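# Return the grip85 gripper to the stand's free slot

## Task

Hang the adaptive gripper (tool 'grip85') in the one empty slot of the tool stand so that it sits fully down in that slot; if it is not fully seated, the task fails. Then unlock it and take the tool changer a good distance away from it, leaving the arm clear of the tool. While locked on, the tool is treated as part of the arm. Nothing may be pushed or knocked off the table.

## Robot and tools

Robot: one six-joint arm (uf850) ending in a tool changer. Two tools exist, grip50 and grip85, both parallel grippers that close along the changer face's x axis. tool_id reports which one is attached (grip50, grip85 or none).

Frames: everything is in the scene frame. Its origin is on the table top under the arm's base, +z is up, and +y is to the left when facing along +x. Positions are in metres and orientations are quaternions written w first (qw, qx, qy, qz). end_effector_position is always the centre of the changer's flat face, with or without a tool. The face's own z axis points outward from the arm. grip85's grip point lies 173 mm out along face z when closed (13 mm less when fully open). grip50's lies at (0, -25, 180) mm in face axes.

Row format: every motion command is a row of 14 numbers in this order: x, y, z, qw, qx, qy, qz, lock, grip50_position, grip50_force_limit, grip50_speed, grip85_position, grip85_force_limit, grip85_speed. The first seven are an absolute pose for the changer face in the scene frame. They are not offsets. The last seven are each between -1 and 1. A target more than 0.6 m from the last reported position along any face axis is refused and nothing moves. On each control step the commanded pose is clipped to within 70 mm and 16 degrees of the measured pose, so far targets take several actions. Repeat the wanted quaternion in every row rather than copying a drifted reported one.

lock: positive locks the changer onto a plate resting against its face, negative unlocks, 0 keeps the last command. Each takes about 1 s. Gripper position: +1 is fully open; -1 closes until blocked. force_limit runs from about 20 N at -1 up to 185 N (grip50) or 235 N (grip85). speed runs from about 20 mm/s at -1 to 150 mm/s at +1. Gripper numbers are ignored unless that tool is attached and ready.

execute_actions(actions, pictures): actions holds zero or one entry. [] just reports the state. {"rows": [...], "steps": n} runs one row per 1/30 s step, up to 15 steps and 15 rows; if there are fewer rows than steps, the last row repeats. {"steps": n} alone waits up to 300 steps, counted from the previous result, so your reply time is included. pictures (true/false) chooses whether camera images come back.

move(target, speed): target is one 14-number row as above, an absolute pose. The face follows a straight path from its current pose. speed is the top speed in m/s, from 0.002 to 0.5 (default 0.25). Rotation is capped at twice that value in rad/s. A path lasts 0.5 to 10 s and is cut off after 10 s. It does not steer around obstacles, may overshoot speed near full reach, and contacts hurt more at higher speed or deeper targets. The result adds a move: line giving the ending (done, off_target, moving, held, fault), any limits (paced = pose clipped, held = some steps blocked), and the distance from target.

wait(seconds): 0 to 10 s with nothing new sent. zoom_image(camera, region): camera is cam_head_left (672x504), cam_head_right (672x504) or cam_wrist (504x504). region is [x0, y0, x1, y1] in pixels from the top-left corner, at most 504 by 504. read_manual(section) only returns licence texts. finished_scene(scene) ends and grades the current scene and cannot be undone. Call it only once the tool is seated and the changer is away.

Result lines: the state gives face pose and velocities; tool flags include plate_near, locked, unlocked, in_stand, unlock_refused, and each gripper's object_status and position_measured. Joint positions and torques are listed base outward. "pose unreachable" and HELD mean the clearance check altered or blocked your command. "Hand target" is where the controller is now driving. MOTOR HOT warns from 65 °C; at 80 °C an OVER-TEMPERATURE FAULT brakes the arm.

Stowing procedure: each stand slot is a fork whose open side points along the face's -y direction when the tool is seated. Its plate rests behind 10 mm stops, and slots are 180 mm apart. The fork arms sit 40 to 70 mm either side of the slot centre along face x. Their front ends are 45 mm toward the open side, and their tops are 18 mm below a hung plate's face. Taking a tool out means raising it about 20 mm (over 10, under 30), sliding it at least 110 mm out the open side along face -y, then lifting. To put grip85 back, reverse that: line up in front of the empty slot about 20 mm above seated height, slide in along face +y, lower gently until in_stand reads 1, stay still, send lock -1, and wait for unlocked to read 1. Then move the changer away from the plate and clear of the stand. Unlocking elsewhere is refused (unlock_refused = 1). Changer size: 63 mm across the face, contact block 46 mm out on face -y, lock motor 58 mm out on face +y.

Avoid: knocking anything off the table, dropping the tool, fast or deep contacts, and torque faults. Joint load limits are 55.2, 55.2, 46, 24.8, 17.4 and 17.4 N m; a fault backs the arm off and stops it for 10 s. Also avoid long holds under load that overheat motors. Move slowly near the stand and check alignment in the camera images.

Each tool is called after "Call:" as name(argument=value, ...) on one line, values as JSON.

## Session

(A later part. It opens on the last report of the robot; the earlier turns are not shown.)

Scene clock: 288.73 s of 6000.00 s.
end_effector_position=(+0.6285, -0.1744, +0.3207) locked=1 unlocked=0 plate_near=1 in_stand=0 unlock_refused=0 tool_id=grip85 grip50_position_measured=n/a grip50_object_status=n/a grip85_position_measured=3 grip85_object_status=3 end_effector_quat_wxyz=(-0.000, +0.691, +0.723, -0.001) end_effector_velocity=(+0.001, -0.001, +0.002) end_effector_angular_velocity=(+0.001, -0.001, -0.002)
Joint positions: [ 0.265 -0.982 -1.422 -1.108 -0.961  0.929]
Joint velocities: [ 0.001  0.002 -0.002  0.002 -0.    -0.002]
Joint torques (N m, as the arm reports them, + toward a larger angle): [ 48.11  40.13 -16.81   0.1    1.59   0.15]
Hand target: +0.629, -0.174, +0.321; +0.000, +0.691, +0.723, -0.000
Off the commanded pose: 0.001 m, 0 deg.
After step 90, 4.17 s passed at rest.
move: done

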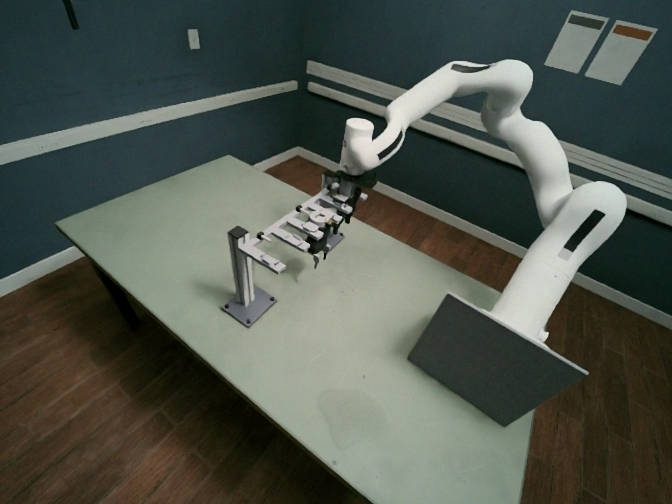

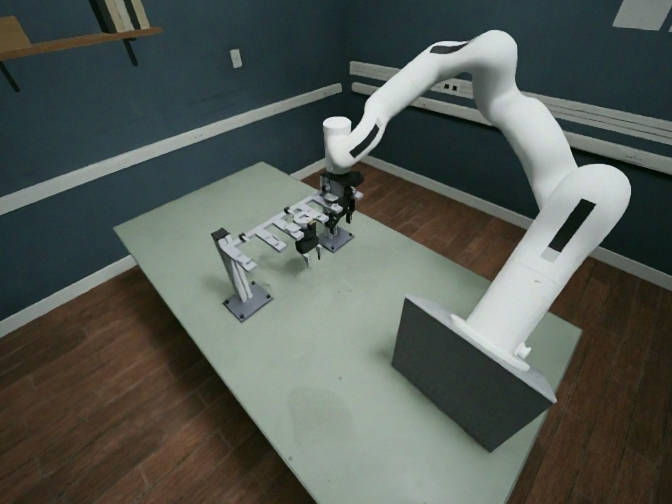

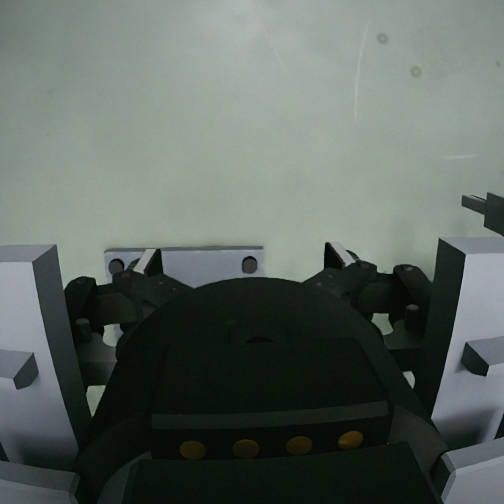

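Call:
move(target=[0.6225,-0.175,0.321,0,0.691,0.7229,0,0,0,0,0,1,0,0], speed=0.005)

Scene clock: 298.10 s of 6000.00 s.
end_effector_position=(+0.6225, -0.1750, +0.3210) locked=1 unlocked=0 plate_near=1 in_stand=0 unlock_refused=0 tool_id=grip85 grip50_position_measured=n/a grip50_object_status=n/a grip85_position_measured=3 grip85_object_status=3 end_effector_quat_wxyz=(-0.000, +0.691, +0.723, +0.000) end_effector_velocity=(+0.000, -0.000, +0.001) end_effector_angular_velocity=(+0.001, -0.002, -0.000)
Joint positions: [ 0.265 -0.969 -1.398 -1.115 -0.955  0.941]
Joint velocities: [ 0.001  0.002  0.001 -0.     0.001  0.   ]
Joint torques (N m, as the arm reports them, + toward a larger angle): [ 48.61  38.29 -12.96   1.45  -0.1    0.22]
Hand target: +0.622, -0.175, +0.321; -0.000, +0.691, +0.723, +0.000
Off the commanded pose: 0.000 m, 0 deg.
After step 90, 4.87 s passed at rest.
move: done

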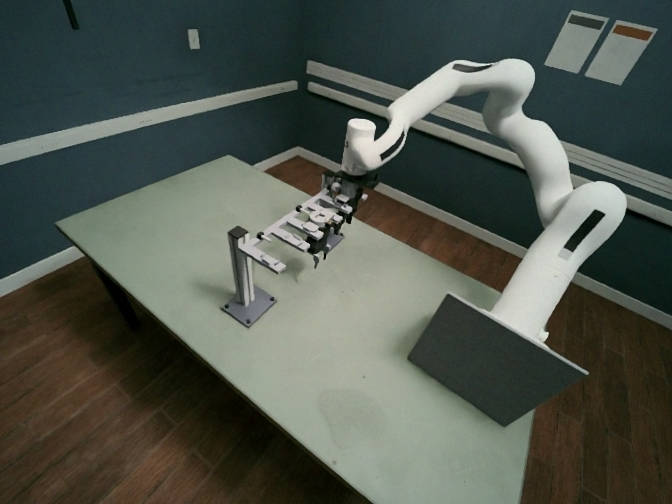

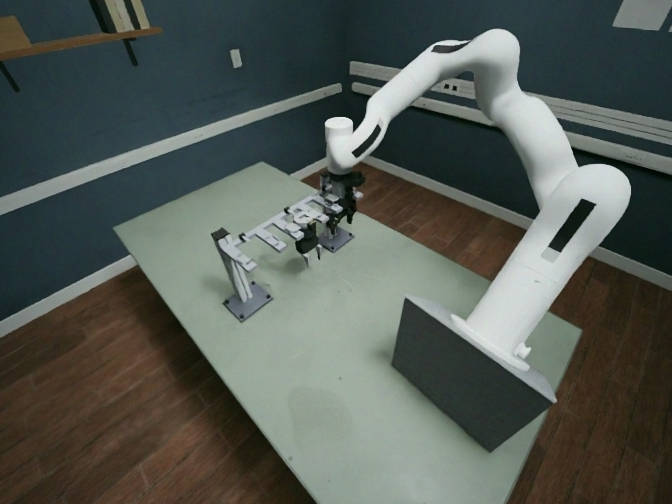

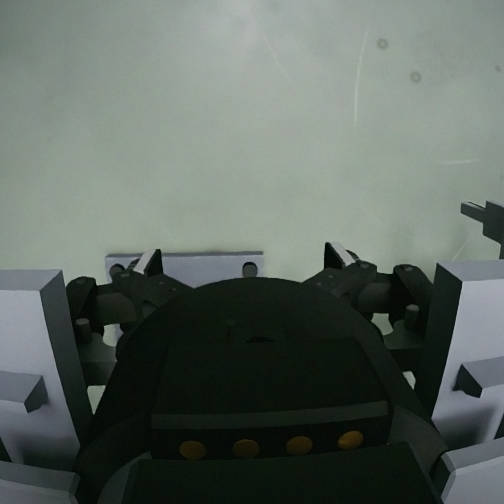

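Matches the reference well. Lower.

Call:
move(target=[0.6225,-0.175,0.306,0,0.691,0.7229,0,0,0,0,0,1,0,0], speed=0.005)

Scene clock: 310.33 s of 6000.00 s.
end_effector_position=(+0.6230, -0.1751, +0.3065) locked=1 unlocked=0 plate_near=1 in_stand=0 unlock_refused=0 tool_id=grip85 grip50_position_measured=n/a grip50_object_status=n/a grip85_position_measured=3 grip85_object_status=3 end_effector_quat_wxyz=(+0.000, +0.691, +0.723, +0.001) end_effector_velocity=(-0.001, +0.000, -0.002) end_effector_angular_velocity=(-0.000, +0.003, +0.001)
Joint positions: [ 0.248 -0.985 -1.401 -1.138 -0.941  0.954]
Joint velocities: [-0.002 -0.002  0.001 -0.    -0.    -0.   ]
Joint torques (N m, as the arm reports them, + toward a larger angle): [42.8  30.62 -5.65  1.75 -2.22 -0.59]
Hand target: +0.622, -0.175, +0.306; -0.000, +0.691, +0.723, +0.000
Off the commanded pose: 0.001 m, 0 deg.
After step 90, 6.00 s passed at rest.
move: done

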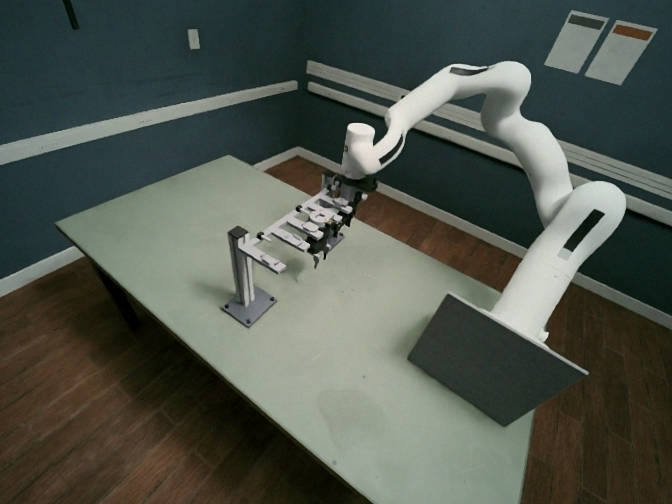

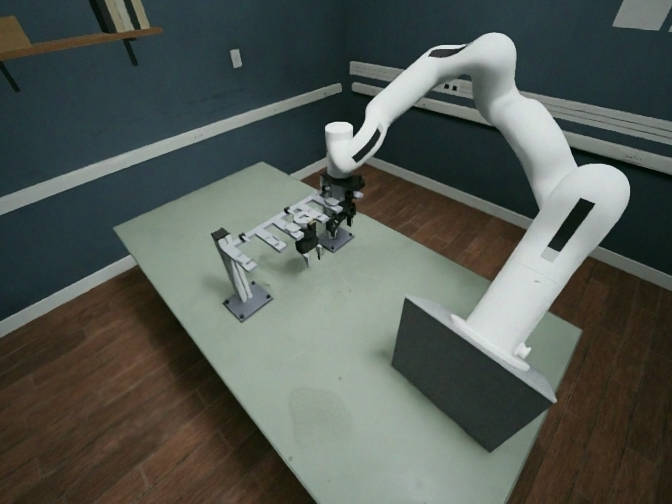

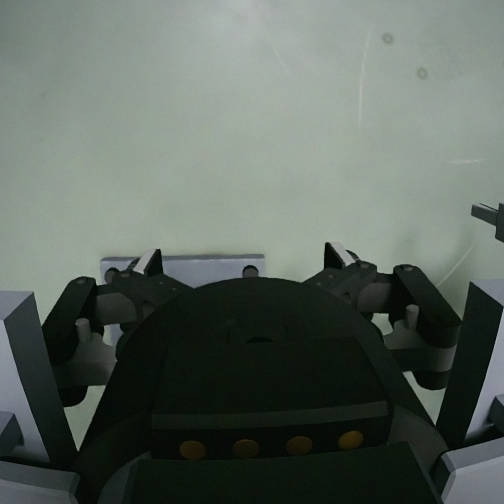

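Call:
move(target=[0.6238,-0.175,0.3045,0,0.691,0.7229,0,0,0,0,0,1,0,0], speed=0.003)

Scene clock: 325.47 s of 6000.00 s.
end_effector_position=(+0.6236, -0.1751, +0.3041) locked=1 unlocked=0 plate_near=1 in_stand=0 unlock_refused=0 tool_id=grip85 grip50_position_measured=n/a grip50_object_status=n/a grip85_position_measured=3 grip85_object_status=3 end_effector_quat_wxyz=(-0.000, +0.692, +0.722, -0.000) end_effector_velocity=(-0.001, +0.001, -0.000) end_effector_angular_velocity=(-0.000, +0.001, -0.001)
Joint positions: [ 0.245 -0.99  -1.405 -1.139 -0.942  0.955]
Joint velocities: [ 0.001 -0.001  0.001  0.    -0.001  0.002]
Joint torques (N m, as the arm reports them, + toward a larger angle): [46.77 31.17 -2.14  3.77 -3.57 -1.44]
Hand target: +0.624, -0.175, +0.304; +0.000, +0.691, +0.723, -0.000
Off the commanded pose: 0.000 m, 0 deg.
After step 90, 11.27 s passed at rest.
move: done

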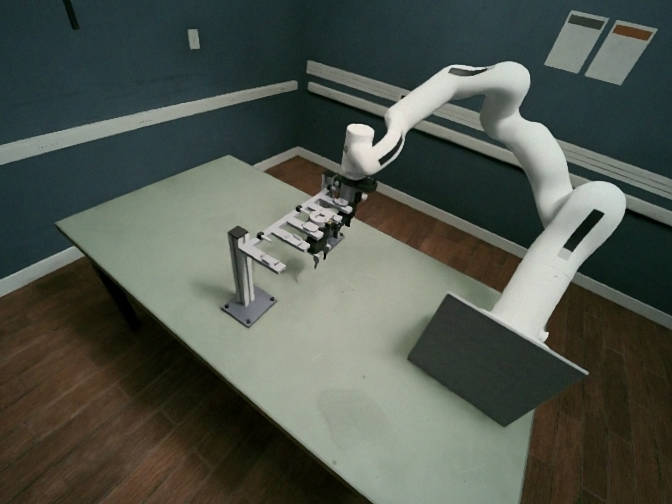

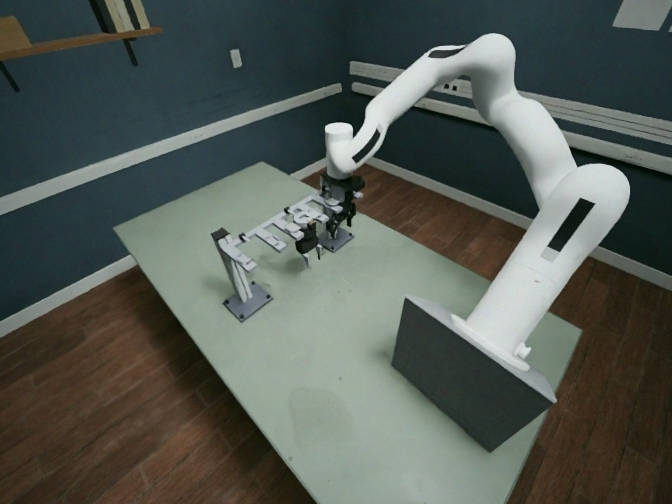

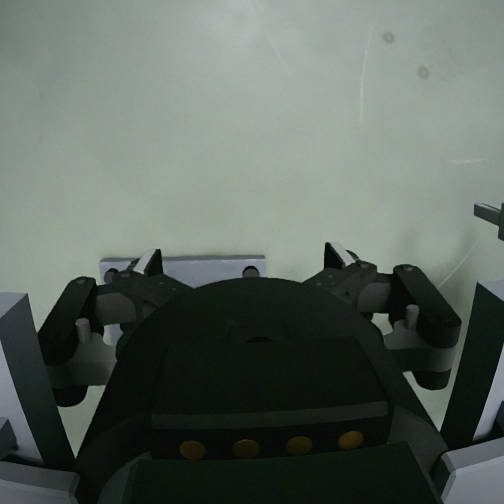

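Call:
move(target=[0.6235,-0.175,0.3015,0,0.693,0.7209,0,0,0,0,0,1,0,0], speed=0.003)

Scene clock: 333.80 s of 6000.00 s.
end_effector_position=(+0.6235, -0.1750, +0.3015) locked=1 unlocked=0 plate_near=1 in_stand=1 unlock_refused=0 tool_id=grip85 grip50_position_measured=n/a grip50_object_status=n/a grip85_position_measured=3 grip85_object_status=3 end_effector_quat_wxyz=(+0.000, +0.693, +0.721, +0.000) end_effector_velocity=(-0.000, -0.000, +0.000) end_effector_angular_velocity=(+0.000, +0.001, -0.000)
Joint positions: [ 0.242 -0.993 -1.405 -1.144 -0.939  0.962]
Joint velocities: [ 0.     0.    -0.     0.001 -0.    -0.001]
Joint torques (N m, as the arm reports them, + toward a larger angle): [44.85 31.37 -4.3   3.12 -2.76 -0.97]
Hand target: +0.623, -0.175, +0.302; -0.000, +0.693, +0.721, +0.000
Off the commanded pose: 0.000 m, 0 deg.
After step 90, 4.10 s passed at rest.
move: done

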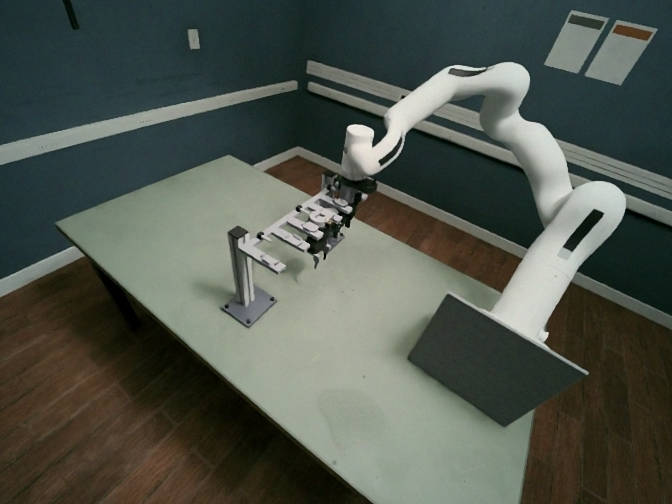

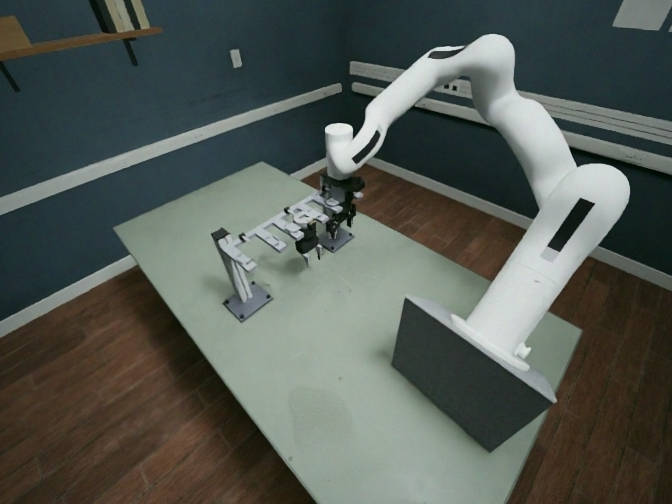

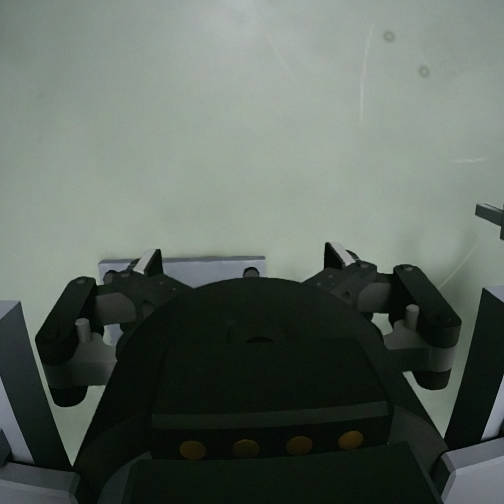

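Call:
move(target=[0.6233,-0.175,0.3003,0,0.693,0.7209,0,0,0,0,0,1,0,0], speed=0.003)

Call:
execute_actions(actions=[{"rows":[[0.6233,-0.175,0.3003,0,0.693,0.7209,0,-1,0,0,0,1,0,0]],"steps":15}], pictures=false)

Call:
wait(seconds=1.5)

Scene clock: 343.43 s of 6000.00 s.
end_effector_position=(+0.6234, -0.1750, +0.3004) locked=1 unlocked=0 plate_near=1 in_stand=1 unlock_refused=0 tool_id=grip85 grip50_position_measured=n/a grip50_object_status=n/a grip85_position_measured=3 grip85_object_status=3 end_effector_quat_wxyz=(+0.000, +0.694, +0.720, +0.000) end_effector_velocity=(-0.000, +0.000, -0.000) end_effector_angular_velocity=(-0.002, -0.000, +0.001)
Joint positions: [ 0.241 -0.994 -1.405 -1.146 -0.937  0.964]
Joint velocities: [ 0.    -0.001  0.    -0.002 -0.001  0.001]
Joint torques (N m, as the arm reports them, + toward a larger angle): [42.98 31.21 -3.28  2.97 -3.2  -1.22]
Hand target: +0.623, -0.175, +0.300; -0.000, +0.693, +0.721, +0.000
Off the commanded pose: 0.000 m, 0 deg.
After step 90, 5.93 s passed at rest.
move: done

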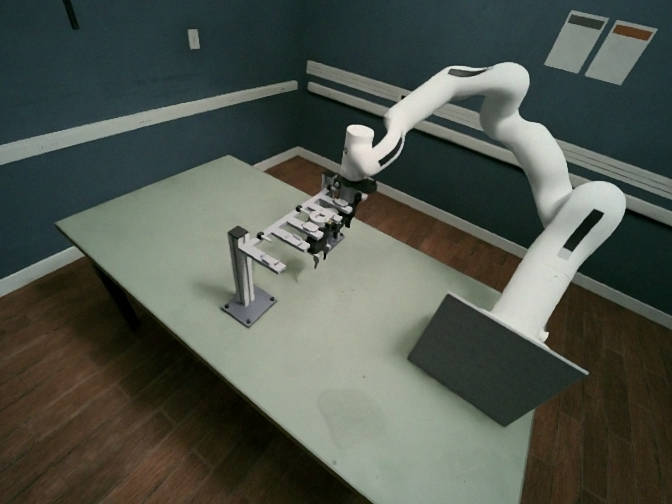

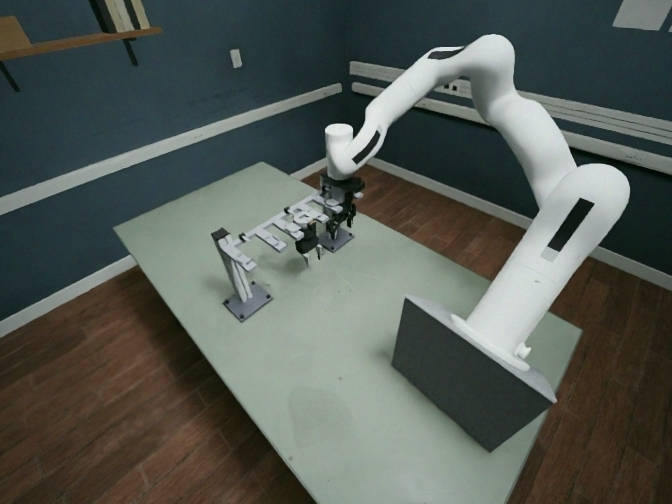

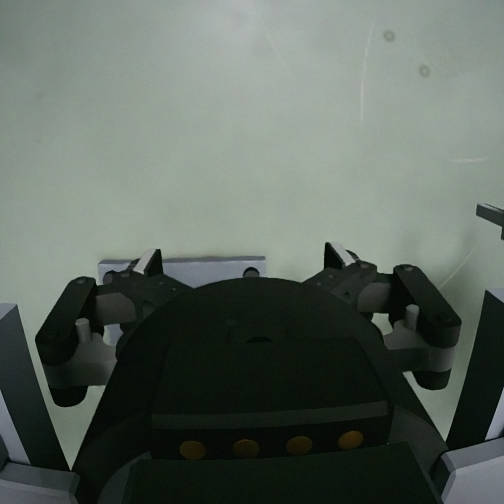

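Scene clock: 343.93 s of 6000.00 s.
end_effector_position=(+0.6231, -0.1750, +0.3004) locked=0 unlocked=0 plate_near=1 in_stand=1 unlock_refused=0 tool_id=none grip50_position_measured=n/a grip50_object_status=n/a grip85_position_measured=n/a grip85_object_status=n/a end_effector_quat_wxyz=(+0.000, +0.693, +0.721, -0.000) end_effector_velocity=(+0.001, -0.002, +0.001) end_effector_angular_velocity=(+0.002, -0.001, -0.003)
Joint positions: [ 0.241 -0.994 -1.404 -1.146 -0.939  0.963]
Joint velocities: [-0.002  0.003  0.     0.001  0.001 -0.001]
Joint torques (N m, as the arm reports them, + toward a larger angle): [35.06 24.32 -1.93  2.95 -1.61 -0.52]
Hand target: +0.623, -0.175, +0.300; +0.000, +0.693, +0.721, -0.000
Off the commanded pose: 0.000 m, 0 deg.
Steps of this call (steps 1 to 15: all 15 steps of this action). Readings (end_effector_position | what the end effector reports):
1: (+0.6233, -0.1750, +0.3001) | locked=1 unlocked=0 plate_near=1 in_stand=1 unlock_refused=0 tool_id=grip85 grip50_position_measured=n/a grip50_object_status=n/a grip85_position_measured=3 grip85_object_status=3
2: (+0.6233, -0.1750, +0.3000) | locked=1 unlocked=0 plate_near=1 in_stand=1 unlock_refused=0 tool_id=grip85 grip50_position_measured=n/a grip50_object_status=n/a grip85_position_measured=3 grip85_object_status=3
4: (+0.6233, -0.1750, +0.3000) | locked=1 unlocked=0 plate_near=1 in_stand=1 unlock_refused=0 tool_id=grip85 grip50_position_measured=n/a grip50_object_status=n/a grip85_position_measured=3 grip85_object_status=3
8: (+0.6231, -0.1750, +0.3003) | locked=0 unlocked=0 plate_near=1 in_stand=1 unlock_refused=0 tool_id=none grip50_position_measured=n/a grip50_object_status=n/a grip85_position_measured=n/a grip85_object_status=n/a
15: the state above

Scene clock: 345.43 s of 6000.00 s.
end_effector_position=(+0.6233, -0.1750, +0.3003) locked=0 unlocked=1 plate_near=1 in_stand=1 unlock_refused=0 tool_id=none grip50_position_measured=n/a grip50_object_status=n/a grip85_position_measured=n/a grip85_object_status=n/a end_effector_quat_wxyz=(-0.000, +0.693, +0.721, -0.000) end_effector_velocity=(+0.000, -0.000, +0.001) end_effector_angular_velocity=(+0.000, -0.001, -0.000)
Joint positions: [ 0.241 -0.994 -1.404 -1.146 -0.938  0.963]
Joint velocities: [ 0.001  0.001 -0.     0.001 -0.    -0.   ]
Joint torques (N m, as the arm reports them, + toward a larger angle): [35.02 22.42 -3.74  1.55 -0.43 -0.51]
Hand target: +0.623, -0.175, +0.300; +0.000, +0.693, +0.721, -0.000
Off the commanded pose: 0.000 m, 0 deg.
Steps of this call (steps 1 to 45: nothing new was sent). Readings (end_effector_position | what the end effector reports):
1: (+0.6231, -0.1750, +0.3004) | locked=0 unlocked=0 plate_near=1 in_stand=1 unlock_refused=0 tool_id=none grip50_position_measured=n/a grip50_object_status=n/a grip85_position_measured=n/a grip85_object_status=n/a
2: (+0.6231, -0.1750, +0.3004) | locked=0 unlocked=0 plate_near=1 in_stand=1 unlock_refused=0 tool_id=none grip50_position_measured=n/a grip50_object_status=n/a grip85_position_measured=n/a grip85_object_status=n/a
4: (+0.6231, -0.1750, +0.3004) | locked=0 unlocked=0 plate_near=1 in_stand=1 unlock_refused=0 tool_id=none grip50_position_measured=n/a grip50_object_status=n/a grip85_position_measured=n/a grip85_object_status=n/a
8: (+0.6231, -0.1750, +0.3004) | locked=0 unlocked=0 plate_near=1 in_stand=1 unlock_refused=0 tool_id=none grip50_position_measured=n/a grip50_object_status=n/a grip85_position_measured=n/a grip85_object_status=n/a
45: the state above

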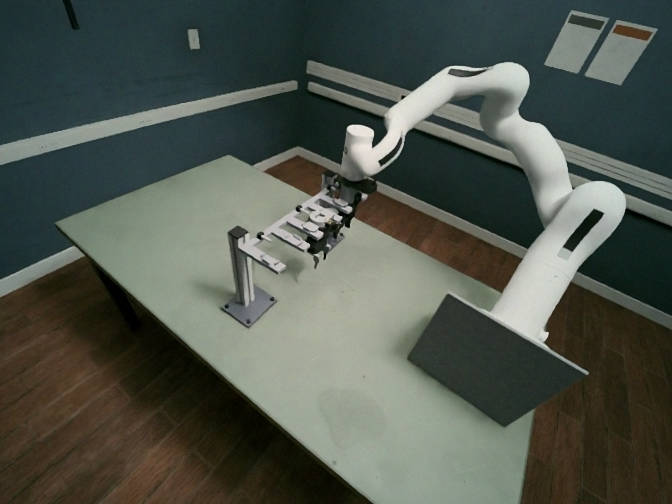

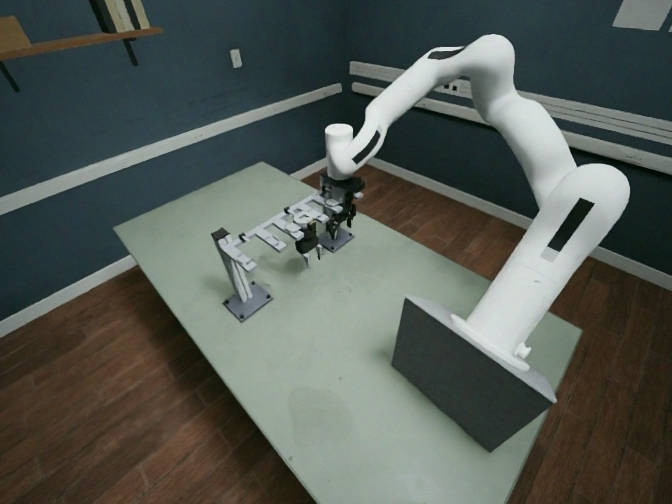

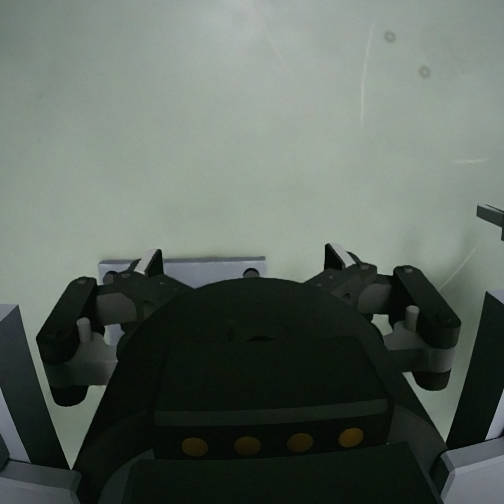

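Call:
move(target=[0.6233,-0.175,0.34,0,0.693,0.7209,0,0,0,0,0,0,0,0], speed=0.03)

Call:
move(target=[0.45,-0.175,0.45,0,0.693,0.7209,0,0,0,0,0,0,0,0])

Scene clock: 352.83 s of 6000.00 s.
end_effector_position=(+0.6233, -0.1750, +0.3399) locked=0 unlocked=1 plate_near=0 in_stand=0 unlock_refused=0 tool_id=none grip50_position_measured=n/a grip50_object_status=n/a grip85_position_measured=n/a grip85_object_status=n/a end_effector_quat_wxyz=(+0.000, +0.693, +0.721, -0.000) end_effector_velocity=(-0.001, +0.002, +0.000) end_effector_angular_velocity=(-0.001, +0.000, +0.005)
Joint positions: [ 0.286 -0.95  -1.401 -1.085 -0.973  0.929]
Joint velocities: [ 0.002 -0.002  0.001 -0.    -0.001 -0.002]
Joint torques (N m, as the arm reports them, + toward a larger angle): [ 41.36  32.53 -10.76   1.71  -0.23   0.29]
Hand target: +0.623, -0.175, +0.340; +0.000, +0.693, +0.721, -0.000
Off the commanded pose: 0.000 m, 0 deg.
After step 90, 2.80 s passed at rest.
move: done

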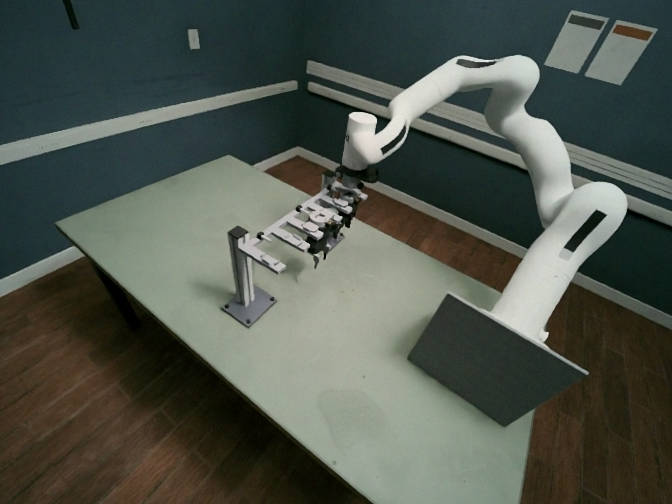

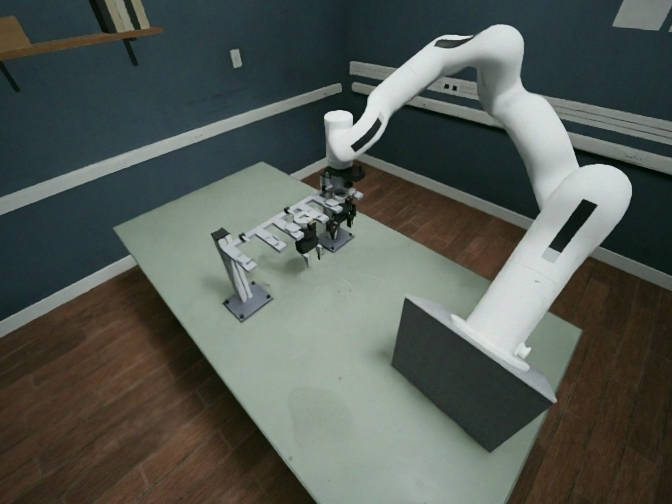

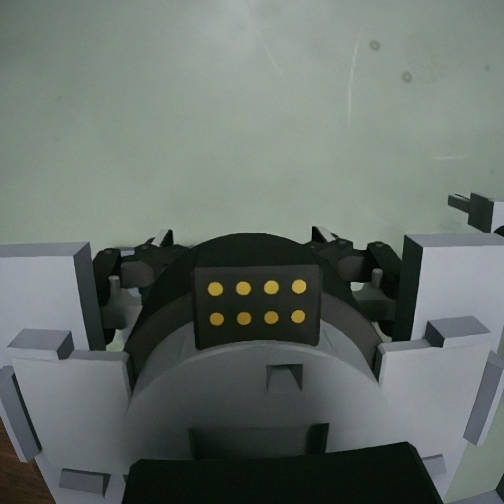

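Scene clock: 354.10 s of 6000.00 s.
end_effector_position=(+0.4502, -0.1743, +0.4498) locked=0 unlocked=1 plate_near=0 in_stand=0 unlock_refused=0 tool_id=none grip50_position_measured=n/a grip50_object_status=n/a grip85_position_measured=n/a grip85_object_status=n/a end_effector_quat_wxyz=(-0.000, +0.693, +0.721, +0.000) end_effector_velocity=(-0.001, +0.001, +0.001) end_effector_angular_velocity=(+0.001, +0.000, +0.001)
Joint positions: [ 0.49  -0.532 -0.888 -0.978 -0.992  1.075]
Joint velocities: [ 0.003  0.002  0.003  0.002  0.001 -0.   ]
Joint torques (N m, as the arm reports them, + toward a larger angle): [ 28.07  19.78 -12.37   1.43  -0.18   0.17]
Hand target: +0.450, -0.174, +0.450; -0.000, +0.693, +0.721, +0.000
Off the commanded pose: 0.001 m, 0 deg.
move: done

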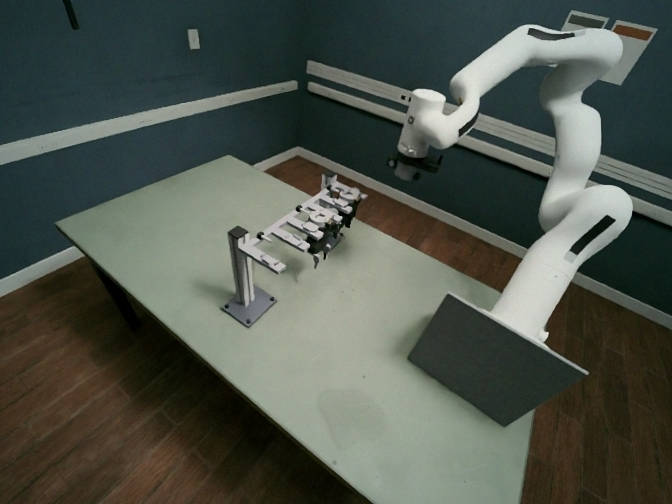

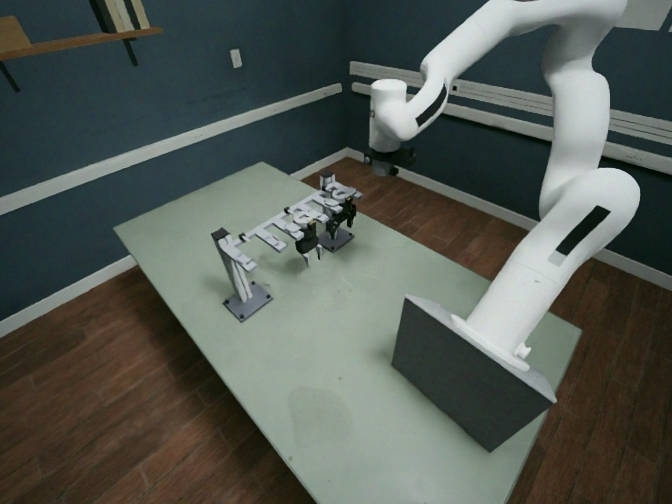

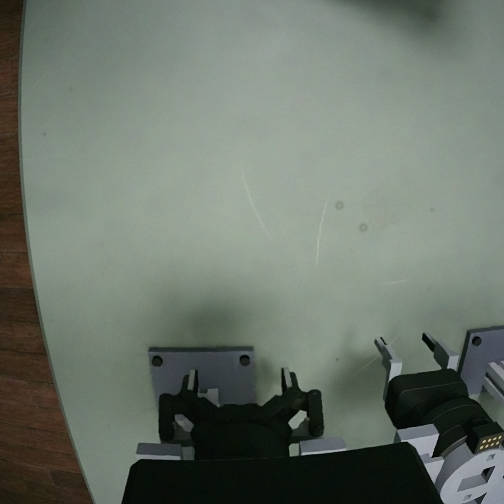

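Call:
finished_scene(scene=1)

The scene is finished: the task was done.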